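# Sort loose seals into bins according to size

## Task

Put every loose seal into the bin that matches its size. A seal only counts if it stays in its bin without the robot holding it there. At the end, open the grippers and pull the arms away.

## Robot and tools

Robot: two 6-joint arms with parallel-jaw grippers, named left_arm and right_arm. In the shared scene frame the origin sits on the table top midway between the arms, +z is up, +x points out across the table, and left_arm is on the +y side (its base is near y = +0.274, right_arm's near y = -0.315). The names are just labels, not image sides. Each gripper's fingers extend along its own +z axis and close along its own y axis. The reported hand point lies between the finger pads, about 1 cm short of the tips. Two wrist cameras exist: cam_left_wrist and cam_right_wrist, both 504x504 pixels.

Result lines. The state line reads left_arm: ... | right_arm: ..., each giving end_effector_position (metres, scene frame) and end_effector_quat_wxyz. The printed position can be slightly wrong, more so at long reach. grip_measured is the measured finger opening on the same -1..+1 scale you command; the last Joint positions number is that opening in metres. Readings may be off by about 1 mm. "Hand target" shows where the controller is currently driving each gripper; it appears only when no steps are pending. "pose unreachable" means a clearance check altered or blocked a command for the named arm. HELD marks control steps whose command was partly or fully withheld. FAULT means an arm was stopped; MOTOR HOT warns of heating at 85 °C, and at 100 °C that arm goes limp and drops (OVER-TEMPERATURE FAULT).

A row is always 14 numbers in [-1, 1]: dx, dy, dz, rx, ry, rz, opening for left_arm, then the same seven for right_arm, even if one arm should not move. dx..rz are an offset in that gripper's own axes, not in the scene frame, and not a pose. They are counted from the gripper pose in the most recent result that showed it (before any such result, or for a second call in one reply, from where the arm is when the action begins). Scale: 1.0 equals 0.6 m of translation or 180 degrees of rotation; rx, ry, rz form a single rotation vector. Opening is absolute, not an offset: +1 is fully open (0.094 m), -1 is shut. Important: an all-zero offset is not idle; it pulls the arm back to the reference pose.

execute_actions takes "actions", a list with zero or one entry, plus optional "pictures" (boolean). Empty list: just report the state with images. Action: {"rows": [...], "steps": n}, with 1 to 15 rows and n up to 15 (default 15); each control step is 1/30 s and uses one row, the last row repeating to fill. Every row is measured from the same reference pose, not from the previous row. An action needs at least 9 steps, because its result is reported 9 steps early and those steps finish while you are composing the next reply. Wait: {"steps": n}, n up to 300, counted from the last result including your reply time. Images come only with an empty list or "pictures": true.

move takes "target" (one 14-number row as above, same offset rules) and optional "speed" in m/s, 0.002 to 0.5, default 0.25 (rotation up to twice that in rad/s). Both grippers follow straight lines ending together, lasting 0.5 to 10 s; anything longer is cut off at 10 s. The opening is sent at the start. Paths ignore obstacles and the other arm. The result adds a "move:" line: done, off_target, moving, held or fault, plus limits (paced = commanded pose was clipped; held = some steps blocked, after which the arm may lurch faster), and each gripper's distance from its target. Images are included.

wait takes "seconds" (0 to 10) and sends nothing new. zoom_image takes "camera" (cam_left_wrist or cam_right_wrist) and "region" [x0, y0, x1, y1] in image pixels, top-left origin, at most 504 by 504. read_manual returns only licence text. finished_scene takes "scene", the number of the scene being closed; it is final and reports success.

Motion behaviour: each step the command is limited to 70 mm and 16 degrees from the measured pose, so long reaches take several actions; check the result and send the remainder. Position wins over orientation if both cannot be met. Arms tend to end a centimetre or more low and can sag further under repeated zeros; to hold an arm steady, send the correcting offset in the first call of a reply and zeros afterward, raising the aim if it still droops. The elbow cannot fully straighten.

Gripping: to hold something, command an opening below grip_measured; about 0.03 below is firm, less is gentler. Pads push roughly 50-62 N, less on very thin parts (under about 2 mm), with a brief spike on first contact. Occasionally an outside tug acts on a held part or a loose one gets nudged.

Avoid: knocking anything off the table, dropping seals, fast impacts, pressing far beyond a contact (a target deep past contact presses hard), letting the arms collide, and holding loads long enough to overheat motors. Sort each seal into its size-matched bin, confirm with cameras that it rests there unaided, then open both grippers and lift them clear before calling finished_scene.

Each tool is called after ">>>" as name([rows], argument=value, ...), one row to a line, values as JSON.

## Session

>>> execute_actions(actions=[])

Scene clock: 0.00 s of 6900.00 s.
left_arm: end_effector_position=(+0.5845, -0.0775, +0.1903) grip_measured=+1.000 end_effector_quat_wxyz=(+0.538, +0.261, +0.655, -0.463) | right_arm: end_effector_position=(+0.1735, -0.5461, +0.3022) grip_measured=+1.000 end_effector_quat_wxyz=(+0.425, +0.070, +0.716, -0.550)
Joint positions: left_arm=[-0.524  1.888  1.063  0.833  0.71  -0.337  0.094] | right_arm=[-0.799  0.112  0.298 -0.22   0.034 -0.814  0.094]
Joint velocities: left_arm=[-0.005 -0.005  0.002 -0.002  0.037  0.022  0.   ] | right_arm=[-0.015 -0.015 -0.002  0.007 -0.037 -0.037  0.   ]
Hand target (left_arm): +0.589, -0.079, +0.200; +0.546, +0.263, +0.647, -0.463
Hand target (right_arm): +0.172, -0.544, +0.326; +0.434, +0.069, +0.701, -0.561

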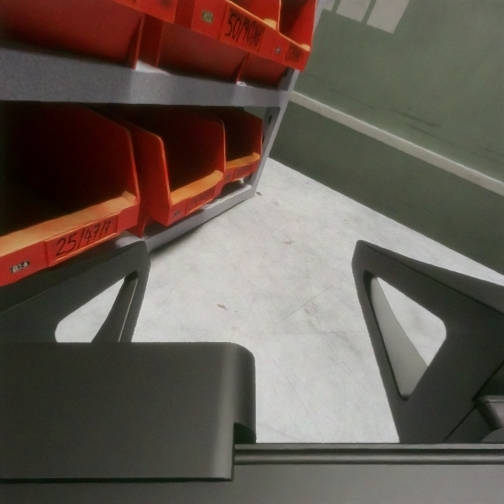

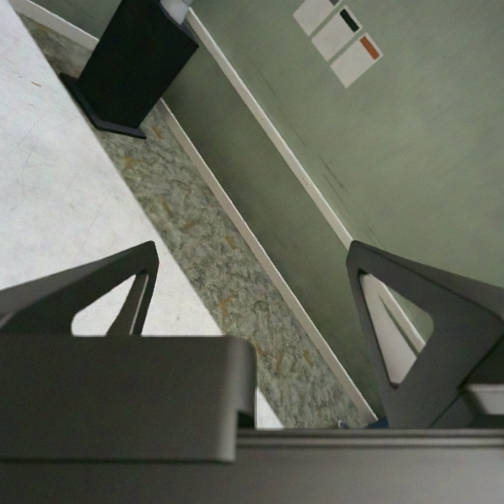

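>>> move(target=[-0.28,-0.275,-0.702,-0.359,0.167,-0.043,1, -0.426,0.191,-0.311,-0.362,0.080,0.099,1], speed=0.2)

Scene clock: 8.50 s of 6900.00 s.
left_arm: end_effector_position=(+0.3001, +0.2507, +0.3736) grip_measured=+1.000 end_effector_quat_wxyz=(+0.374, -0.001, +0.927, +0.004) | right_arm: end_effector_position=(+0.2985, -0.2538, +0.3600) grip_measured=+1.000 end_effector_quat_wxyz=(+0.350, -0.004, +0.936, -0.016)
Joint positions: left_arm=[-0.284  0.672  1.024 -1.162 -0.105 -0.099  0.094] | right_arm=[ 0.572  0.673  1.015 -1.244  0.281  0.287  0.094]
Joint velocities: left_arm=[0.005 0.005 0.012 0.007 0.022 0.037 0.   ] | right_arm=[-0.005  0.005 -0.017 -0.012 -0.022 -0.066  0.   ]
Hand target (left_arm): +0.298, +0.254, +0.397; +0.391, -0.002, +0.920, +0.006
Hand target (right_arm): +0.301, -0.249, +0.397; +0.380, +0.005, +0.925, +0.002
Off the commanded pose (left_arm): 0.027 m, 1 deg.
Off the commanded pose (right_arm): 0.041 m, 5 deg.
Kept back: nothing.
After step 90, 1.97 s passed at rest.
move: off_target (left_arm, right_arm)

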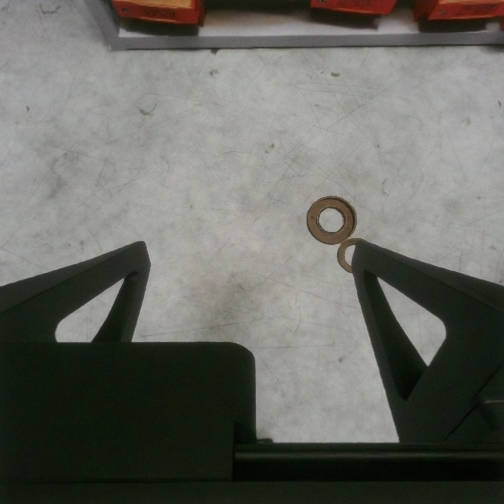

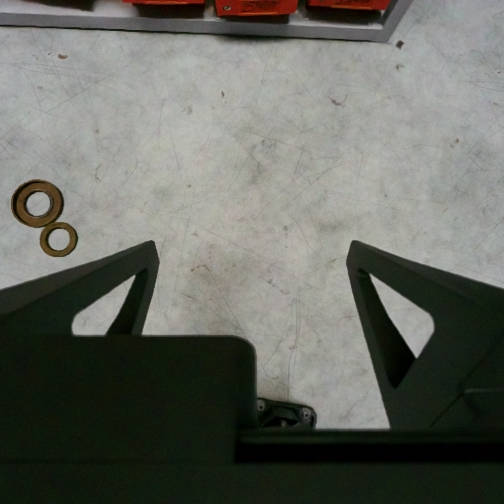

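>>> zoom_image(camera="cam_left_wrist", region=[260, 160, 420, 300])

>>> zoom_image(camera="cam_left_wrist", region=[80, 0, 504, 60])

Region (260, 160, 420, 300) of cam_left_wrist's 504x504 image, scaled by 3.150, with more detail than that image has; it fills the top 441 rows of this view, and the rest is white.

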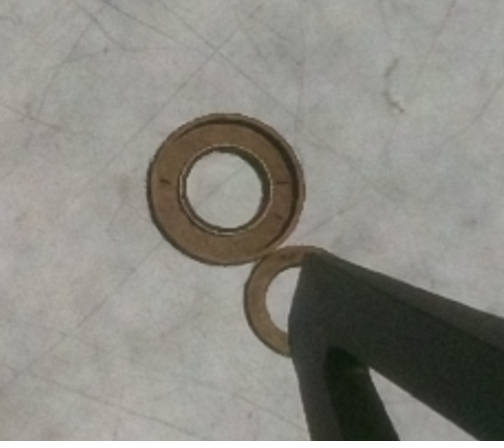

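Region (80, 0, 504, 60) of cam_left_wrist's 504x504 image, scaled by 1.189, with more detail than that image has; it fills the top 71 rows of this view, and the rest is white.

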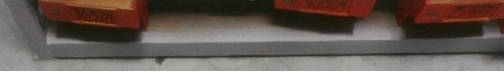

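>>> move(target=[-0.095,-0.333,0.262,0,-0.339,0,1, -0.234,0.09,0.115,0,0.228,0,1], speed=0.2)

Scene clock: 15.00 s of 6900.00 s.
left_arm: end_effector_position=(+0.4432, +0.0584, +0.2818) grip_measured=+1.000 end_effector_quat_wxyz=(+0.779, +0.002, +0.627, +0.003) | right_arm: end_effector_position=(+0.4390, -0.1969, +0.3676) grip_measured=+1.000 end_effector_quat_wxyz=(+0.075, -0.002, +0.997, +0.000)
Joint positions: left_arm=[-0.819  1.404  0.541  1.138 -0.656  0.176  0.094] | right_arm=[ 0.474  1.403  1.656 -1.68   0.043  0.29   0.094]
Joint velocities: left_arm=[-0.005 -0.005  0.007  0.007 -0.051 -0.007  0.   ] | right_arm=[-0.005 -0.015 -0.012  0.002 -0.022  0.022  0.   ]
Hand target (left_arm): +0.447, +0.050, +0.298; +0.791, -0.003, +0.611, -0.007
Hand target (right_arm): +0.448, -0.198, +0.395; +0.103, +0.001, +0.995, +0.010
Off the commanded pose (left_arm): 0.019 m, 3 deg.
Off the commanded pose (right_arm): 0.033 m, 9 deg.
joint sent to its limit (right arm) — the command would take joint 4 (wrist pitch) past its lower limit, so that joint was sent only as far as its limit.
Kept back: nothing.
After step 90, 0.33 s passed at rest.
move: off_target (left_arm, right_arm)

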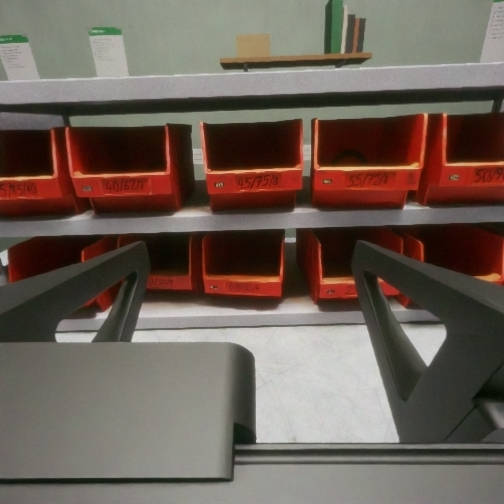

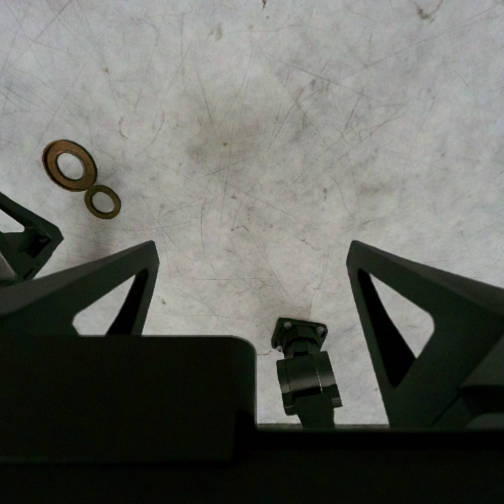

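>>> zoom_image(camera="cam_left_wrist", region=[0, 110, 252, 310])

>>> zoom_image(camera="cam_left_wrist", region=[252, 110, 504, 310])

>>> zoom_image(camera="cam_right_wrist", region=[20, 120, 160, 240])

Region (0, 110, 252, 310) of cam_left_wrist's 504x504 image, scaled by 2.000, with more detail than that image has; it fills the top 400 rows of this view, and the rest is white.

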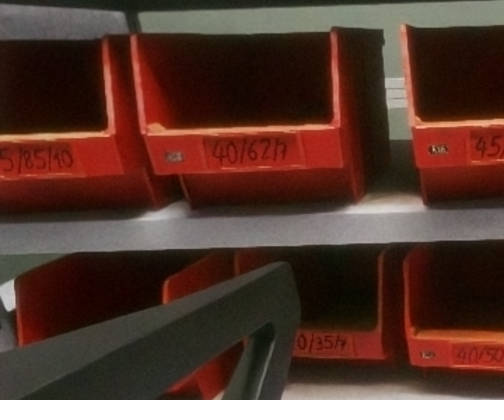

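Region (252, 110, 504, 310) of cam_left_wrist's 504x504 image, scaled by 2.000, with more detail than that image has; it fills the top 400 rows of this view, and the rest is white.

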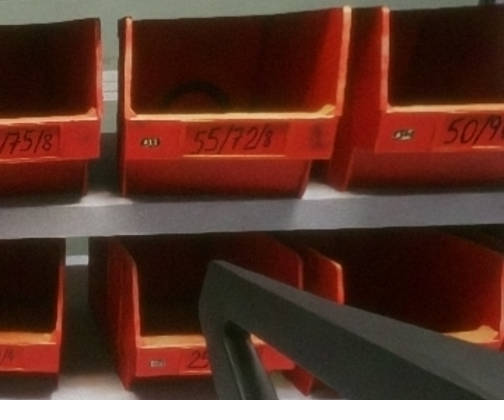

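Region (20, 120, 160, 240) of cam_right_wrist's 504x504 image, scaled by 3.600, with more detail than that image has; it fills the top 432 rows of this view, and the rest is white.

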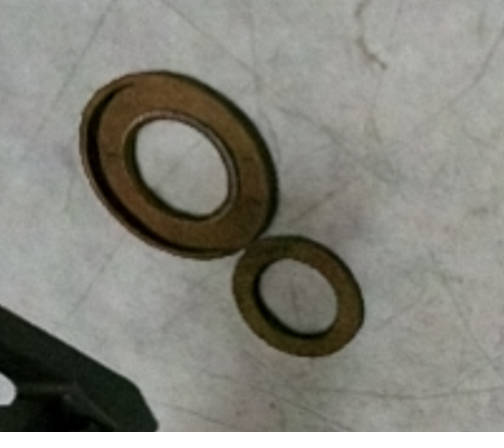

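>>> move(target=[0.01,0,0.2025,0,0,0,1, 0,0,-0.04,0,0,0,1], speed=0.15)

Scene clock: 21.07 s of 6900.00 s.
left_arm: end_effector_position=(+0.5500, +0.0606, +0.2984) grip_measured=+1.000 end_effector_quat_wxyz=(+0.779, +0.006, +0.627, +0.005) | right_arm: end_effector_position=(+0.4369, -0.1976, +0.3714) grip_measured=+1.000 end_effector_quat_wxyz=(+0.079, -0.002, +0.997, +0.002)
Joint positions: left_arm=[-0.659  1.563  0.793  1.015 -0.499  0.135  0.094] | right_arm=[ 0.474  1.394  1.656 -1.68   0.043  0.29   0.094]
Joint velocities: left_arm=[ 0.005  0.005  0.002  0.017 -0.051  0.007  0.   ] | right_arm=[-0.005 -0.005 -0.017  0.002 -0.051  0.007  0.   ]
Hand target (left_arm): +0.562, +0.057, +0.303; +0.780, +0.002, +0.626, +0.003
Hand target (right_arm): +0.435, -0.197, +0.390; +0.098, -0.002, +0.995, +0.007
Off the commanded pose (left_arm): 0.014 m, 1 deg.
Off the commanded pose (right_arm): 0.020 m, 1 deg.
joint sent to its limit (right arm) — the command would take joint 4 (wrist pitch) past its lower limit, so that joint was sent only as far as its limit.
Kept back: nothing.
After step 90, 1.87 s passed at rest.
move: off_target (left_arm, right_arm)

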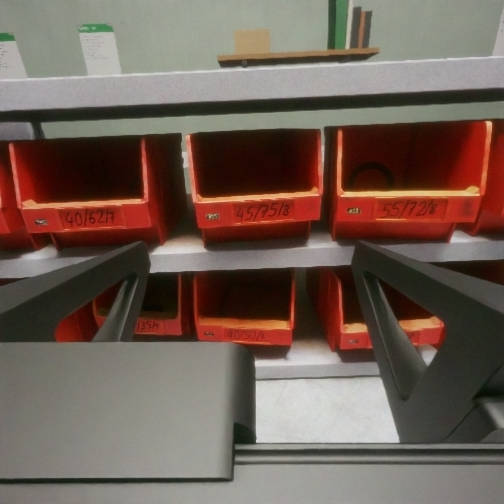

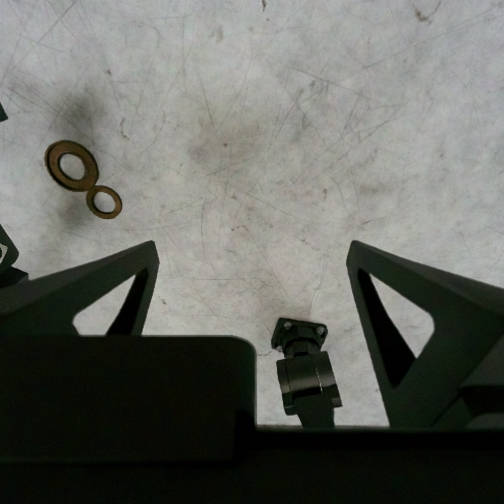

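>>> zoom_image(camera="cam_left_wrist", region=[150, 60, 350, 260])

Region (150, 60, 350, 260) of cam_left_wrist's 504x504 image, scaled by 2.520, with more detail than that image has.

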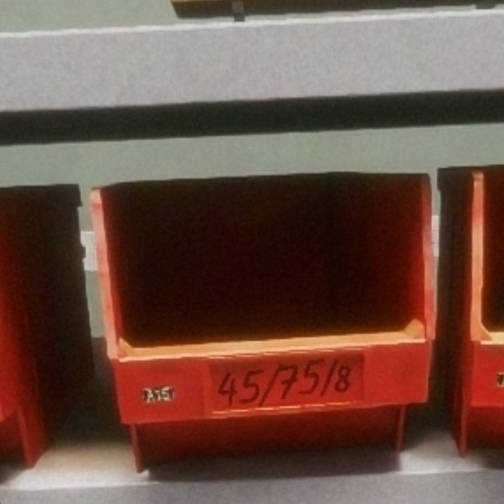

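>>> move(target=[0.123,0.082,-0.359,0,0.369,0,1, 0.243,-0.167,0.08,0,-0.17,0,1], speed=0.2)

Scene clock: 30.70 s of 6900.00 s.
left_arm: end_effector_position=(+0.3453, +0.1241, +0.1527) grip_measured=+1.000 end_effector_quat_wxyz=(+0.291, +0.010, +0.956, +0.035) | right_arm: end_effector_position=(+0.2989, -0.2986, +0.3047) grip_measured=+1.000 end_effector_quat_wxyz=(+0.336, +0.003, +0.942, +0.007)
Joint positions: left_arm=[-0.726  1.074  0.713 -0.73  -0.365 -0.469  0.094] | right_arm=[ 0.27   0.604  0.852 -1.135  0.047  0.083  0.094]
Joint velocities: left_arm=[ 0.005 -0.005 -0.002 -0.027  0.007 -0.022  0.   ] | right_arm=[-0.005 -0.005  0.007 -0.012  0.066 -0.022  0.   ]
Hand target (left_arm): +0.356, +0.116, +0.182; +0.313, +0.001, +0.950, +0.018
Hand target (right_arm): +0.301, -0.300, +0.303; +0.340, -0.001, +0.941, +0.005
Off the commanded pose (left_arm): 0.033 m, 4 deg.
Off the commanded pose (right_arm): 0.005 m, 1 deg.
Kept back: nothing.
After step 90, 3.33 s passed at rest.
move: off_target (left_arm)

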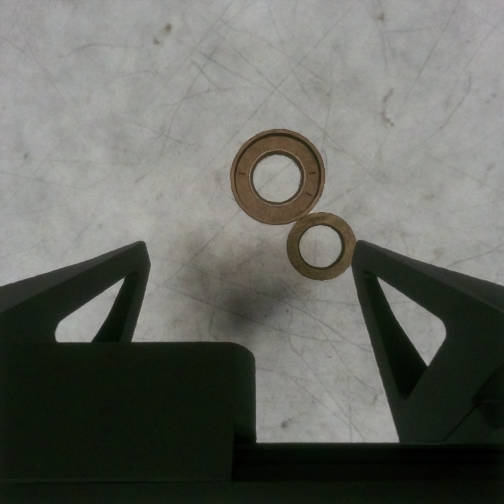

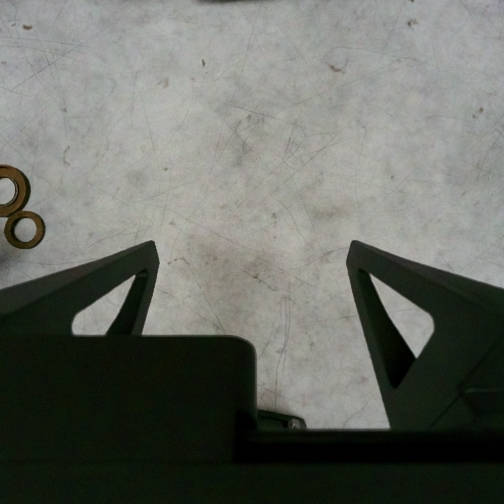

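>>> zoom_image(camera="cam_left_wrist", region=[210, 110, 380, 300])

Region (210, 110, 380, 300) of cam_left_wrist's 504x504 image, scaled by 2.653, with more detail than that image has; it fills the left 451 columns of this view, and the rest is white.

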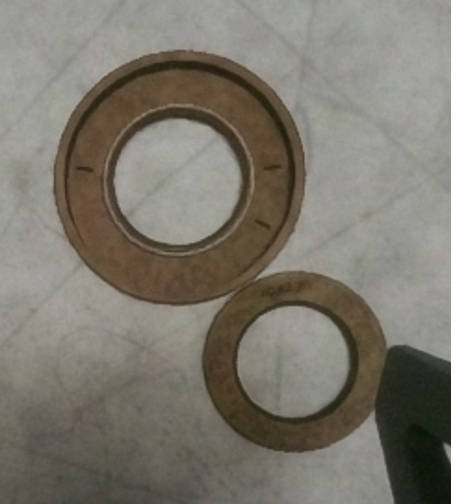

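>>> move(target=[0.058,-0.097,0.100,-0.0316,0.1895,-0.1823,1, 0,0,0,0,0,0,1], speed=0.1)

Scene clock: 39.80 s of 6900.00 s.
left_arm: end_effector_position=(+0.3342, +0.0755, +0.0726) grip_measured=+1.000 end_effector_quat_wxyz=(-0.001, -0.269, +0.963, +0.009) | right_arm: end_effector_position=(+0.2989, -0.2986, +0.3047) grip_measured=+1.000 end_effector_quat_wxyz=(+0.336, +0.002, +0.942, +0.007)
Joint positions: left_arm=[-0.693  1.491  0.955 -1.049 -0.012 -1.093  0.094] | right_arm=[ 0.27   0.604  0.852 -1.135  0.047  0.08   0.094]
Joint velocities: left_arm=[-0.005 -0.015 -0.002  0.017 -0.022  0.037  0.   ] | right_arm=[-0.005 -0.015 -0.032 -0.002 -0.007  0.007  0.   ]
Hand target (left_arm): +0.348, +0.071, +0.079; +0.001, -0.279, +0.960, +0.005
Hand target (right_arm): +0.299, -0.299, +0.305; +0.336, +0.003, +0.942, +0.007
Off the commanded pose (left_arm): 0.018 m, 2 deg.
Off the commanded pose (right_arm): 0.000 m, 0 deg.
Kept back: nothing.
After step 90, 1.63 s passed at rest.
move: off_target (left_arm)

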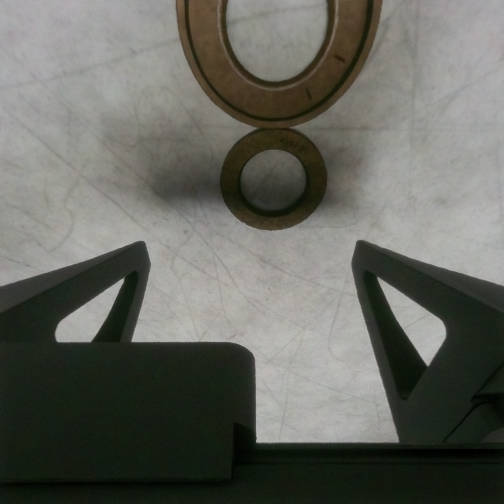

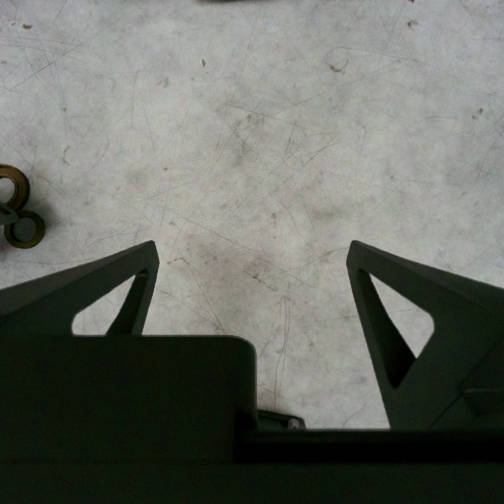

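>>> move(target=[-0.030,-0.027,0.033,0,0,0,1, 0,0,0,0,0,0,1], speed=0.04)

Scene clock: 42.20 s of 6900.00 s.
left_arm: end_effector_position=(+0.3392, +0.0769, +0.0499) grip_measured=+1.000 end_effector_quat_wxyz=(-0.011, -0.268, +0.963, +0.020) | right_arm: end_effector_position=(+0.2989, -0.2986, +0.3047) grip_measured=+1.000 end_effector_quat_wxyz=(+0.336, +0.002, +0.942, +0.007)
Joint positions: left_arm=[-0.683  1.553  0.955 -1.017 -0.012 -1.081  0.094] | right_arm=[ 0.27   0.604  0.852 -1.135  0.047  0.08   0.094]
Joint velocities: left_arm=[-0.015 -0.015 -0.012  0.002  0.037  0.037  0.   ] | right_arm=[ 0.005  0.005 -0.002 -0.007 -0.066 -0.066  0.   ]
Hand target (left_arm): +0.357, +0.071, +0.053; -0.000, -0.269, +0.963, +0.009
Hand target (right_arm): +0.299, -0.299, +0.305; +0.336, +0.002, +0.942, +0.007
Off the commanded pose (left_arm): 0.020 m, 2 deg.
Off the commanded pose (right_arm): 0.000 m, 0 deg.
Kept back: nothing.
move: off_target (left_arm)

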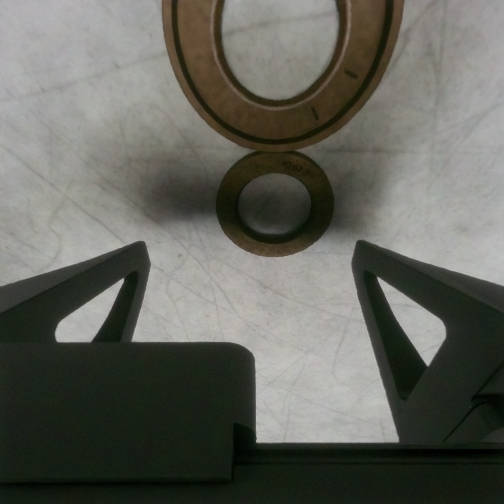

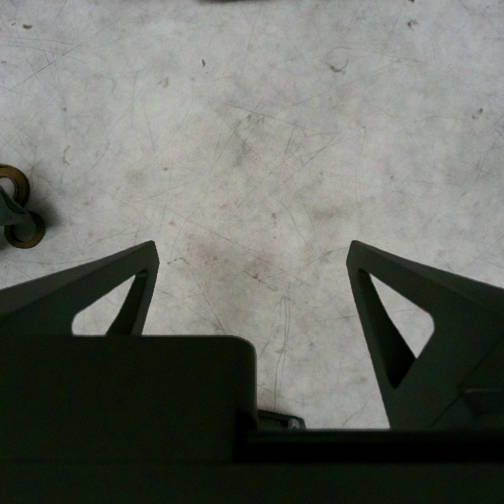

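>>> move(target=[-0.0305,-0.044,0.02,0,0,0,1, 0,0,0,0,0,0,1], speed=0.04)

Scene clock: 44.53 s of 6900.00 s.
left_arm: end_effector_position=(+0.3492, +0.0710, +0.0348) grip_measured=+1.000 end_effector_quat_wxyz=(-0.021, -0.268, +0.963, +0.030) | right_arm: end_effector_position=(+0.2989, -0.2986, +0.3047) grip_measured=+1.000 end_effector_quat_wxyz=(+0.336, +0.002, +0.942, +0.007)
Joint positions: left_arm=[-0.683  1.621  0.99  -1.012 -0.012 -1.081  0.094] | right_arm=[ 0.27   0.604  0.852 -1.135  0.047  0.08   0.094]
Joint velocities: left_arm=[ 0.005  0.005 -0.007  0.002 -0.022  0.007  0.   ] | right_arm=[-0.005 -0.005 -0.022  0.017  0.095  0.051  0.   ]
Hand target (left_arm): +0.367, +0.064, +0.037; -0.011, -0.268, +0.963, +0.020
Hand target (right_arm): +0.299, -0.299, +0.305; +0.336, +0.002, +0.942, +0.007
Off the commanded pose (left_arm): 0.020 m, 2 deg.
Off the commanded pose (right_arm): 0.000 m, 0 deg.
Kept back: nothing.
move: off_target (left_arm)

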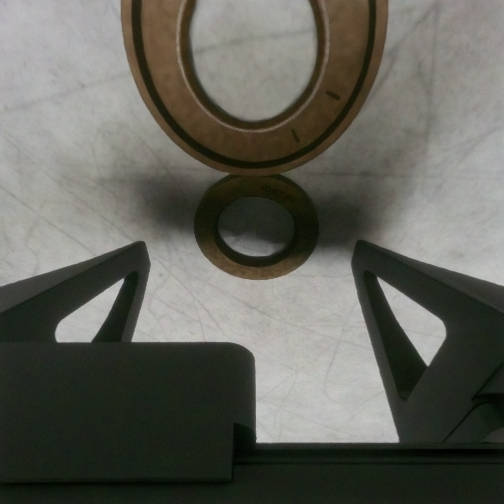

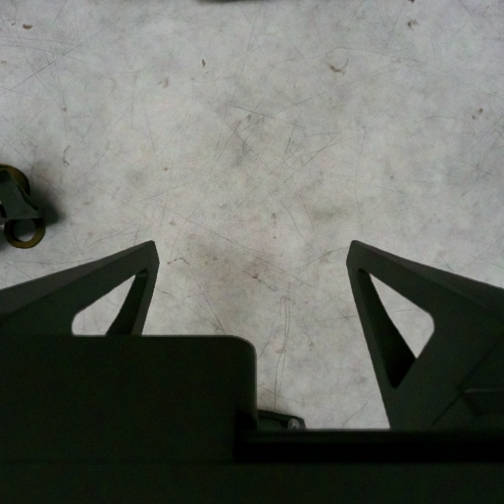

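>>> move(target=[-0.0196,-0.0265,0.033,0.03,-0.01,0,1, 0,0,0,0,0,0,1], speed=0.03)

Scene clock: 47.17 s of 6900.00 s.
left_arm: end_effector_position=(+0.3641, +0.0606, +0.0236) grip_measured=+1.000 end_effector_quat_wxyz=(+0.010, -0.268, +0.963, -0.014) | right_arm: end_effector_position=(+0.2989, -0.2986, +0.3047) grip_measured=+1.000 end_effector_quat_wxyz=(+0.336, +0.002, +0.942, +0.007)
Joint positions: left_arm=[-0.68   1.621  0.955 -0.87   0.004 -1.076  0.094] | right_arm=[ 0.27   0.604  0.852 -1.135  0.047  0.08   0.094]
Joint velocities: left_arm=[-0.005 -0.005 -0.002 -0.017 -0.022  0.037  0.   ] | right_arm=[ 0.015  0.005  0.002 -0.007  0.051 -0.007  0.   ]
Hand target (left_arm): +0.366, +0.064, +0.014; +0.006, -0.269, +0.963, -0.011
Hand target (right_arm): +0.299, -0.299, +0.305; +0.336, +0.002, +0.942, +0.007
Off the commanded pose (left_arm): 0.011 m, 1 deg.
Off the commanded pose (right_arm): 0.000 m, 0 deg.
Kept back: nothing.
move: off_target (left_arm)

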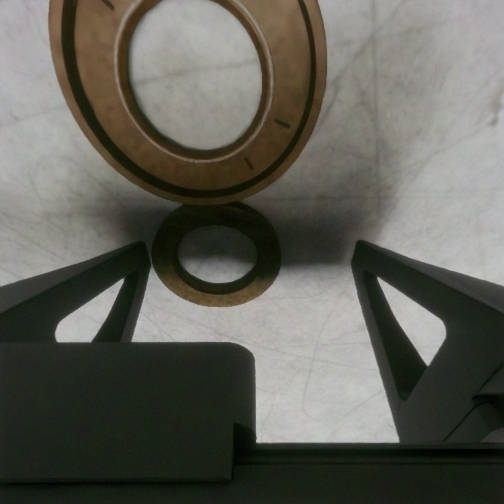

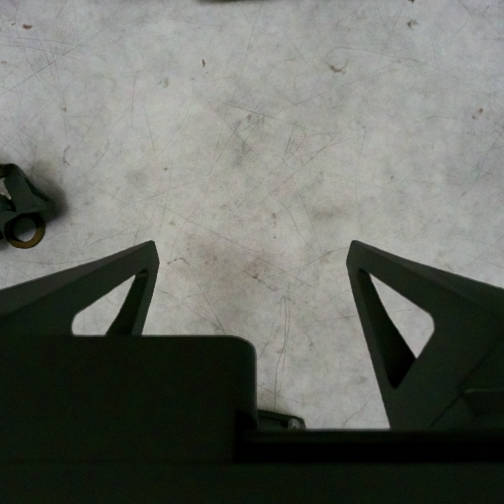

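>>> move(target=[0.0123,0.030,-0.004,0,0,0,1, 0,0,0,0,0,0,1], speed=0.03)

Scene clock: 48.63 s of 6900.00 s.
left_arm: end_effector_position=(+0.3454, +0.0716, +0.0179) grip_measured=+1.000 end_effector_quat_wxyz=(+0.002, -0.268, +0.963, -0.005) | right_arm: end_effector_position=(+0.2989, -0.2986, +0.3047) grip_measured=+1.000 end_effector_quat_wxyz=(+0.336, +0.002, +0.942, +0.007)
Joint positions: left_arm=[-0.68   1.596  0.905 -0.87   0.004 -1.076  0.094] | right_arm=[ 0.27   0.604  0.852 -1.135  0.047  0.08   0.094]
Joint velocities: left_arm=[-0.024 -0.005 -0.007 -0.012  0.007  0.007  0.   ] | right_arm=[ 0.005 -0.005 -0.017  0.007 -0.022 -0.11   0.   ]
Hand target (left_arm): +0.349, +0.072, +0.025; +0.010, -0.268, +0.963, -0.014
Hand target (right_arm): +0.299, -0.299, +0.305; +0.336, +0.002, +0.942, +0.007
Off the commanded pose (left_arm): 0.008 m, 1 deg.
Off the commanded pose (right_arm): 0.000 m, 0 deg.
Kept back: nothing.
move: done

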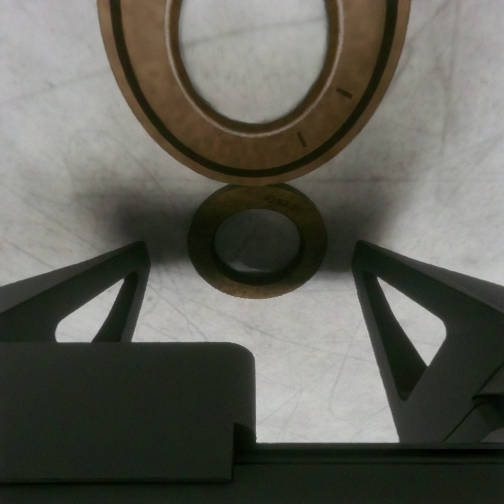

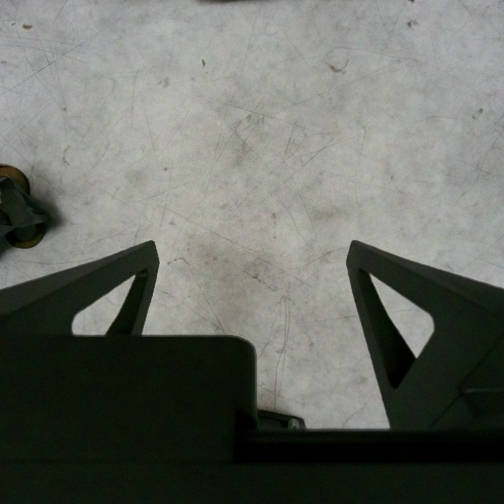

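>>> move(target=[-0.004,-0.003,0.012,0,0,0,1, 0,0,0,0,0,0,1], speed=0.02)

Scene clock: 50.13 s of 6900.00 s.
left_arm: end_effector_position=(+0.3460, +0.0712, +0.0180) grip_measured=+1.000 end_effector_quat_wxyz=(+0.003, -0.268, +0.963, -0.006) | right_arm: end_effector_position=(+0.2989, -0.2986, +0.3047) grip_measured=+1.000 end_effector_quat_wxyz=(+0.336, +0.002, +0.942, +0.007)
Joint positions: left_arm=[-0.68   1.596  0.905 -0.867  0.004 -1.076  0.094] | right_arm=[ 0.27   0.604  0.852 -1.135  0.047  0.08   0.094]
Joint velocities: left_arm=[-0.015 -0.024 -0.002 -0.012 -0.022 -0.051  0.   ] | right_arm=[-0.005 -0.015 -0.012 -0.002 -0.007 -0.066  0.   ]
Hand target (left_arm): +0.348, +0.071, +0.011; +0.002, -0.268, +0.963, -0.005
Hand target (right_arm): +0.299, -0.299, +0.305; +0.336, +0.002, +0.942, +0.007
Off the commanded pose (left_arm): 0.008 m, 0 deg.
Off the commanded pose (right_arm): 0.000 m, 0 deg.
Kept back: nothing.
move: done

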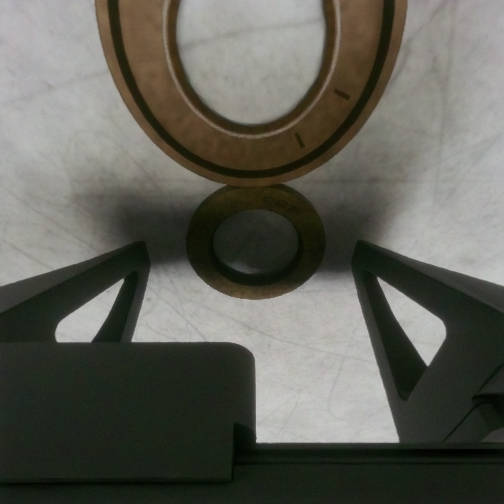

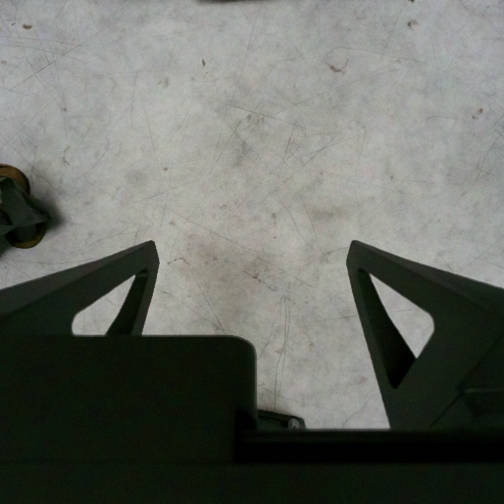

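>>> move(target=[-0.004,-0.003,0.024,0,0,0,1, 0,0,0,0,0,0,1], speed=0.02)

Scene clock: 51.40 s of 6900.00 s.
left_arm: end_effector_position=(+0.3499, +0.0690, +0.0143) grip_measured=+1.000 end_effector_quat_wxyz=(+0.007, -0.268, +0.963, -0.011) | right_arm: end_effector_position=(+0.2989, -0.2986, +0.3047) grip_measured=+1.000 end_effector_quat_wxyz=(+0.336, +0.002, +0.942, +0.007)
Joint positions: left_arm=[-0.68   1.606  0.905 -0.844  0.004 -1.076  0.094] | right_arm=[ 0.27   0.604  0.852 -1.135  0.047  0.08   0.094]
Joint velocities: left_arm=[-0.005 -0.024 -0.002 -0.007  0.007 -0.007  0.   ] | right_arm=[ 0.005 -0.005  0.002 -0.012  0.037  0.037  0.   ]
Hand target (left_arm): +0.349, +0.071, +0.004; +0.003, -0.268, +0.963, -0.006
Hand target (right_arm): +0.299, -0.299, +0.305; +0.336, +0.002, +0.942, +0.007
Off the commanded pose (left_arm): 0.011 m, 1 deg.
Off the commanded pose (right_arm): 0.000 m, 0 deg.
Kept back: nothing.
move: off_target (left_arm)

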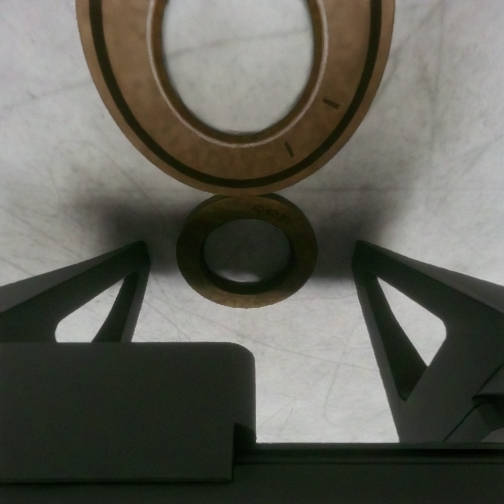

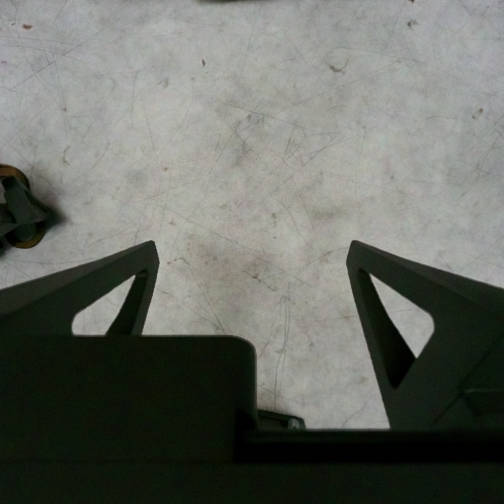

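>>> move(target=[0.002,0,0.02,0,0,0,1, 0,0,0,0,0,0,1], speed=0.02)

Scene clock: 52.50 s of 6900.00 s.
left_arm: end_effector_position=(+0.3499, +0.0690, +0.0139) grip_measured=+1.000 end_effector_quat_wxyz=(+0.008, -0.268, +0.963, -0.011) | right_arm: end_effector_position=(+0.2989, -0.2986, +0.3047) grip_measured=+1.000 end_effector_quat_wxyz=(+0.336, +0.002, +0.942, +0.007)
Joint positions: left_arm=[-0.68   1.606  0.903 -0.841  0.004 -1.076  0.094] | right_arm=[ 0.27   0.604  0.852 -1.135  0.047  0.08   0.094]
Joint velocities: left_arm=[-0.005  0.005 -0.002 -0.007  0.007 -0.007  0.   ] | right_arm=[-0.005  0.005 -0.017 -0.002 -0.037 -0.007  0.   ]
Hand target (left_arm): +0.349, +0.068, +0.003; +0.007, -0.268, +0.963, -0.011
Hand target (right_arm): +0.299, -0.299, +0.305; +0.336, +0.002, +0.942, +0.007
Off the commanded pose (left_arm): 0.012 m, 0 deg.
Off the commanded pose (right_arm): 0.000 m, 0 deg.
Kept back: nothing.
move: off_target (left_arm)

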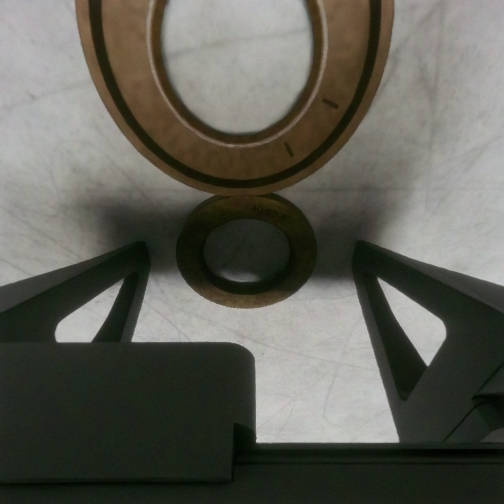

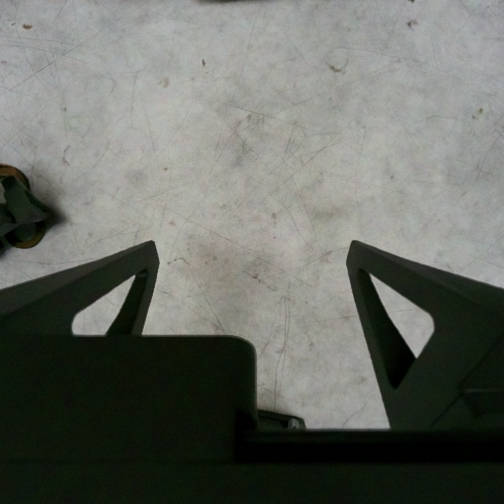

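>>> execute_actions([
  {"rows": [[0,0,0,0,0,0,0.28, 0,0,0,0,0,0,1]], "steps": 15},
])

>>> execute_actions([
  {"steps": 30},
], pictures=true)

Scene clock: 52.97 s of 6900.00 s.
left_arm: end_effector_position=(+0.3500, +0.0692, +0.0139) grip_measured=+0.299 end_effector_quat_wxyz=(+0.008, -0.268, +0.963, -0.011) | right_arm: end_effector_position=(+0.2989, -0.2986, +0.3047) grip_measured=+1.000 end_effector_quat_wxyz=(+0.336, +0.002, +0.942, +0.007)
Joint positions: left_arm=[-0.68   1.606  0.903 -0.841  0.003 -1.076  0.061] | right_arm=[ 0.27   0.604  0.852 -1.135  0.047  0.08   0.094]
Joint velocities: left_arm=[-0.005 -0.005  0.012  0.017 -0.007 -0.081 -0.001] | right_arm=[ 0.005  0.015  0.012  0.002 -0.007 -0.007  0.   ]
Steps of this call (steps 1 to 8: nothing new was sent; steps 9 to 14: the first 6 steps of this action). Readings (end_effector_position):
9: left_arm (+0.3499, +0.0691, +0.0139) | right_arm (+0.2989, -0.2986, +0.3047)
10: left_arm (+0.3500, +0.0692, +0.0139) | right_arm (+0.2989, -0.2986, +0.3047)
12: left_arm (+0.3500, +0.0692, +0.0139) | right_arm (+0.2989, -0.2986, +0.3047)
14: the state above

Scene clock: 53.97 s of 6900.00 s.
left_arm: end_effector_position=(+0.3500, +0.0692, +0.0139) grip_measured=+0.299 end_effector_quat_wxyz=(+0.008, -0.268, +0.963, -0.011) | right_arm: end_effector_position=(+0.2989, -0.2986, +0.3047) grip_measured=+1.000 end_effector_quat_wxyz=(+0.336, +0.002, +0.942, +0.007)
Joint positions: left_arm=[-0.68   1.606  0.903 -0.841  0.003 -1.076  0.061] | right_arm=[ 0.27   0.604  0.852 -1.135  0.047  0.08   0.094]
Joint velocities: left_arm=[-0.015  0.005  0.002 -0.007  0.007  0.007 -0.   ] | right_arm=[-0.005  0.005 -0.012 -0.002  0.022 -0.007  0.   ]
Hand target (left_arm): +0.350, +0.069, +0.014; +0.008, -0.268, +0.963, -0.011
Hand target (right_arm): +0.299, -0.299, +0.305; +0.336, +0.002, +0.942, +0.007
Off the commanded pose (left_arm): 0.000 m, 0 deg.
Off the commanded pose (right_arm): 0.000 m, 0 deg.
Kept back: nothing.
Steps of this call (steps 1 to 9: the last 9 steps of your previous action; steps 10 to 30: nothing new was sent). Readings (end_effector_position):
1: left_arm (+0.3500, +0.0692, +0.0139) | right_arm (+0.2989, -0.2986, +0.3047)
2: left_arm (+0.3500, +0.0692, +0.0139) | right_arm (+0.2989, -0.2986, +0.3047)
4: left_arm (+0.3500, +0.0692, +0.0139) | right_arm (+0.2989, -0.2986, +0.3047)
8: left_arm (+0.3500, +0.0692, +0.0139) | right_arm (+0.2989, -0.2986, +0.3047)
30: the state above

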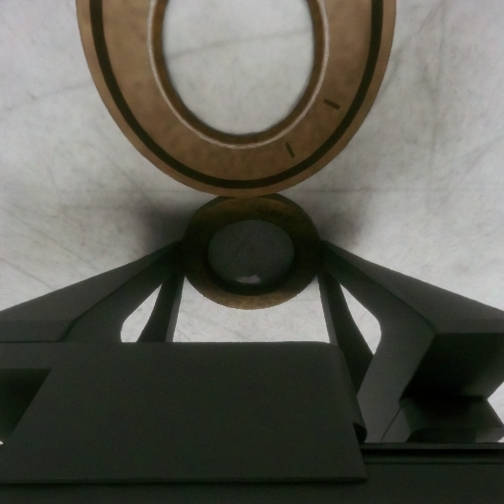

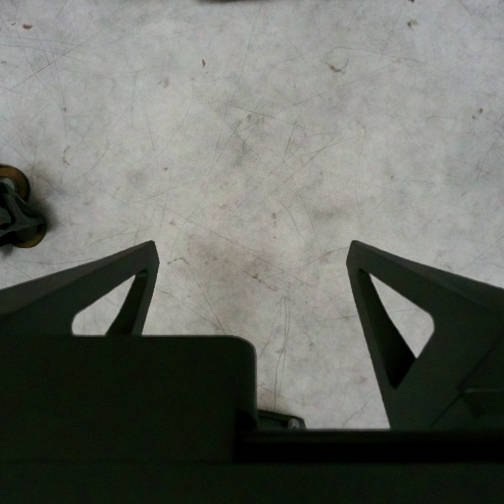

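>>> move(target=[0,0,-0.15,0,0,0,0.268, 0,0,0,0,0,0,1], speed=0.06)

Scene clock: 56.03 s of 6900.00 s.
left_arm: end_effector_position=(+0.3344, +0.0784, +0.0823) grip_measured=+0.299 end_effector_quat_wxyz=(-0.008, -0.268, +0.963, +0.006) | right_arm: end_effector_position=(+0.2989, -0.2986, +0.3047) grip_measured=+1.000 end_effector_quat_wxyz=(+0.336, +0.002, +0.942, +0.007)
Joint positions: left_arm=[-0.68   1.477  0.97  -1.083  0.003 -1.076  0.061] | right_arm=[ 0.27   0.604  0.852 -1.135  0.047  0.08   0.094]
Joint velocities: left_arm=[ 0.005 -0.024 -0.002  0.007 -0.022 -0.007  0.   ] | right_arm=[-0.005 -0.005 -0.007 -0.002  0.007 -0.066  0.   ]
Hand target (left_arm): +0.348, +0.072, +0.104; +0.008, -0.268, +0.963, -0.011
Hand target (right_arm): +0.299, -0.299, +0.305; +0.336, +0.002, +0.942, +0.007
Off the commanded pose (left_arm): 0.027 m, 3 deg.
Off the commanded pose (right_arm): 0.000 m, 0 deg.
Kept back: nothing.
move: off_target (left_arm)

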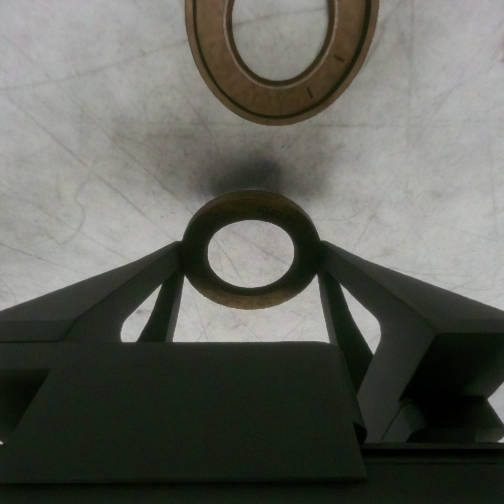

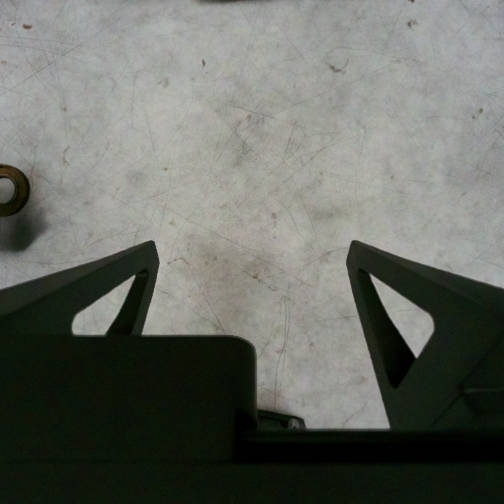

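>>> move(target=[-0.5335,-0.0365,-0.463,0.1387,-0.4916,0.1327,0.268, 0,0,0,0,0,0,1], speed=0.15)

Scene clock: 63.27 s of 6900.00 s.
left_arm: end_effector_position=(+0.6122, +0.2191, +0.3265) grip_measured=+0.299 end_effector_quat_wxyz=(+0.683, -0.009, +0.730, -0.012) | right_arm: end_effector_position=(+0.2989, -0.2986, +0.3047) grip_measured=+1.000 end_effector_quat_wxyz=(+0.336, +0.002, +0.942, +0.007)
Joint positions: left_arm=[-0.268  1.399  0.931  0.401 -0.116 -0.038  0.061] | right_arm=[ 0.27   0.604  0.852 -1.135  0.047  0.08   0.094]
Joint velocities: left_arm=[-0.005 -0.005 -0.002  0.012 -0.022  0.007  0.   ] | right_arm=[-0.005 -0.005 -0.017  0.002 -0.037 -0.037  0.   ]
Hand target (left_arm): +0.626, +0.222, +0.352; +0.704, -0.009, +0.710, -0.010
Hand target (right_arm): +0.299, -0.299, +0.305; +0.336, +0.002, +0.942, +0.007
Off the commanded pose (left_arm): 0.032 m, 4 deg.
Off the commanded pose (right_arm): 0.000 m, 0 deg.
Kept back: nothing.
move: off_target (left_arm)

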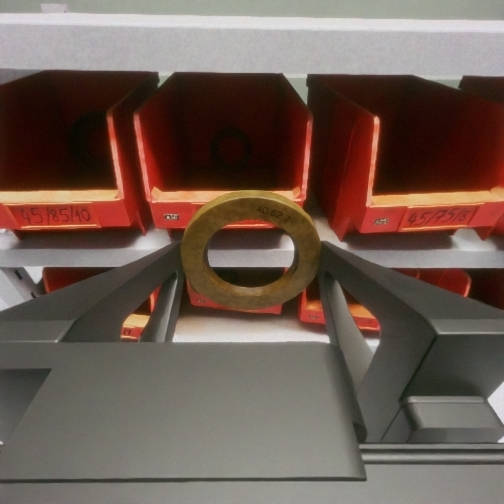

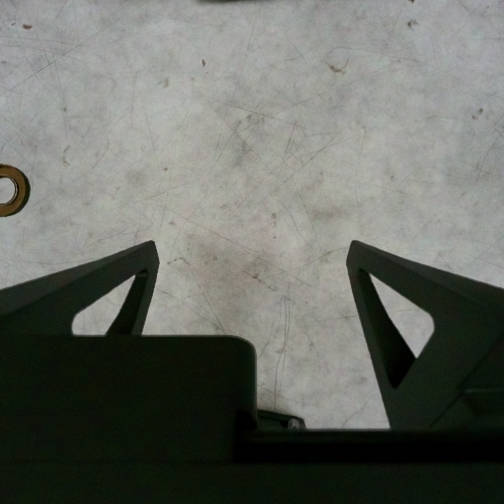

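>>> move(target=[-0.081,0.038,0.132,0,-0.021,0,0.268, 0,0,0,0,0,0,1], speed=0.08)

Scene clock: 65.53 s of 6900.00 s.
left_arm: end_effector_position=(+0.6800, +0.2365, +0.3567) grip_measured=+0.299 end_effector_quat_wxyz=(+0.702, -0.009, +0.712, -0.016) | right_arm: end_effector_position=(+0.2989, -0.2986, +0.3047) grip_measured=+1.000 end_effector_quat_wxyz=(+0.336, +0.002, +0.942, +0.007)
Joint positions: left_arm=[-0.216  1.542  1.137  0.39  -0.06  -0.035  0.061] | right_arm=[ 0.27   0.604  0.852 -1.135  0.047  0.08   0.094]
Joint velocities: left_arm=[-0.005 -0.005  0.012  0.007  0.007 -0.007 -0.   ] | right_arm=[-0.015 -0.005  0.002  0.002 -0.037  0.022  0.   ]
Hand target (left_arm): +0.694, +0.241, +0.369; +0.707, -0.009, +0.707, -0.012
Hand target (right_arm): +0.299, -0.299, +0.305; +0.336, +0.002, +0.942, +0.007
Off the commanded pose (left_arm): 0.020 m, 1 deg.
Off the commanded pose (right_arm): 0.000 m, 0 deg.
Kept back: nothing.
move: off_target (left_arm)

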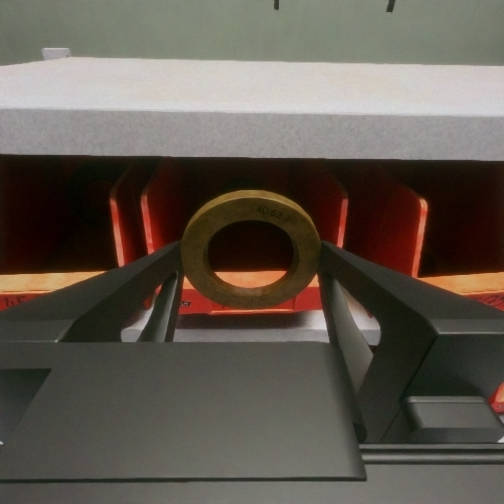

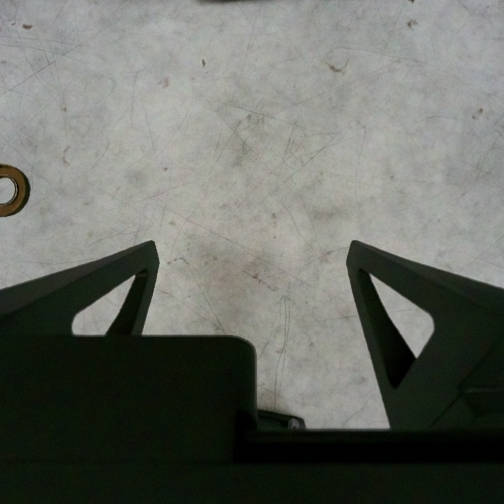

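>>> move(target=[0.036,0.0075,0.017,0,0,0,0.268, 0,0,0,0,0,0,1], speed=0.05)

Scene clock: 67.23 s of 6900.00 s.
left_arm: end_effector_position=(+0.6849, +0.2350, +0.3423) grip_measured=+0.299 end_effector_quat_wxyz=(+0.699, -0.006, +0.715, -0.018) | right_arm: end_effector_position=(+0.2989, -0.2986, +0.3047) grip_measured=+1.000 end_effector_quat_wxyz=(+0.336, +0.002, +0.942, +0.007)
Joint positions: left_arm=[-0.216  1.568  1.131  0.416 -0.053 -0.035  0.061] | right_arm=[ 0.27   0.604  0.852 -1.135  0.047  0.08   0.094]
Joint velocities: left_arm=[-0.015 -0.005  0.012 -0.012 -0.037 -0.022  0.001] | right_arm=[ 0.005 -0.005  0.002 -0.002  0.007  0.051  0.   ]
Hand target (left_arm): +0.690, +0.240, +0.335; +0.702, -0.008, +0.712, -0.016
Hand target (right_arm): +0.299, -0.299, +0.305; +0.336, +0.002, +0.942, +0.007
Off the commanded pose (left_arm): 0.010 m, 1 deg.
Off the commanded pose (right_arm): 0.000 m, 0 deg.
Kept back: nothing.
move: done

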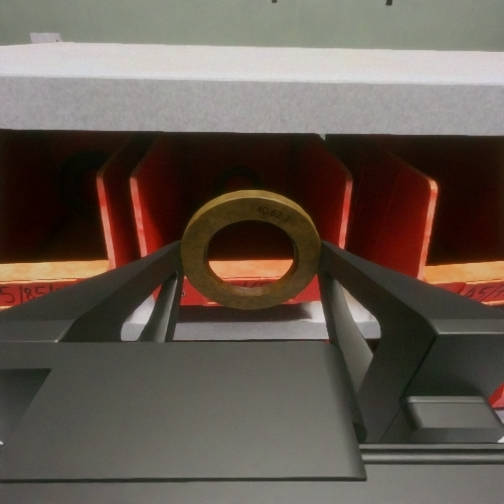

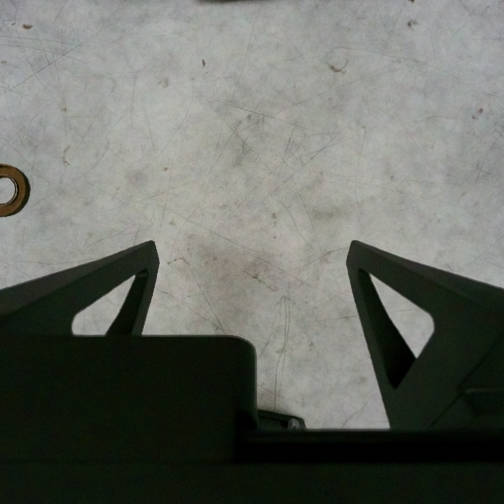

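>>> move(target=[-0.012,0.014,0.075,0,-0.005,0,0.268, 0,0,0,0,0,0,1], speed=0.04)

Scene clock: 69.27 s of 6900.00 s.
left_arm: end_effector_position=(+0.7149, +0.2362, +0.3378) grip_measured=+0.299 end_effector_quat_wxyz=(+0.700, -0.004, +0.713, -0.021) | right_arm: end_effector_position=(+0.2989, -0.2986, +0.3047) grip_measured=+1.000 end_effector_quat_wxyz=(+0.336, +0.002, +0.942, +0.007)
Joint positions: left_arm=[-0.207  1.646  1.212  0.416 -0.037 -0.035  0.061] | right_arm=[ 0.27   0.604  0.852 -1.135  0.047  0.08   0.094]
Joint velocities: left_arm=[-0.024 -0.005  0.002 -0.002  0.037 -0.051  0.   ] | right_arm=[ 0.005  0.024  0.007 -0.007  0.037  0.037  0.   ]
Hand target (left_arm): +0.729, +0.242, +0.348; +0.705, -0.006, +0.709, -0.018
Hand target (right_arm): +0.299, -0.299, +0.305; +0.336, +0.002, +0.942, +0.007
Off the commanded pose (left_arm): 0.020 m, 1 deg.
Off the commanded pose (right_arm): 0.000 m, 0 deg.
Kept back: nothing.
move: off_target (left_arm)

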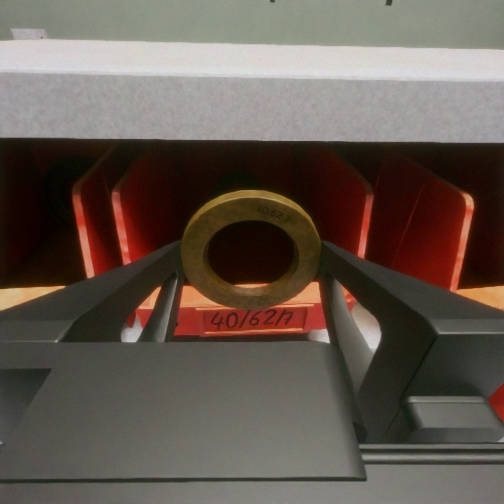

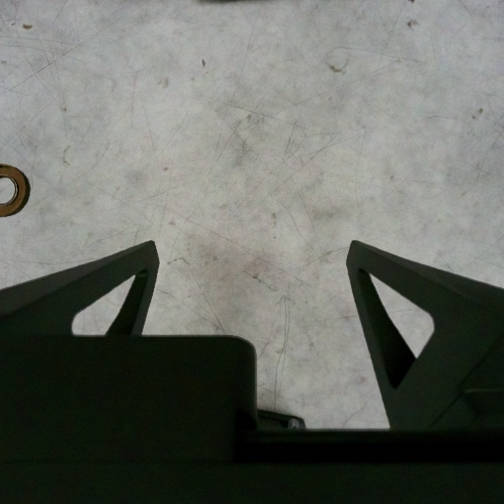

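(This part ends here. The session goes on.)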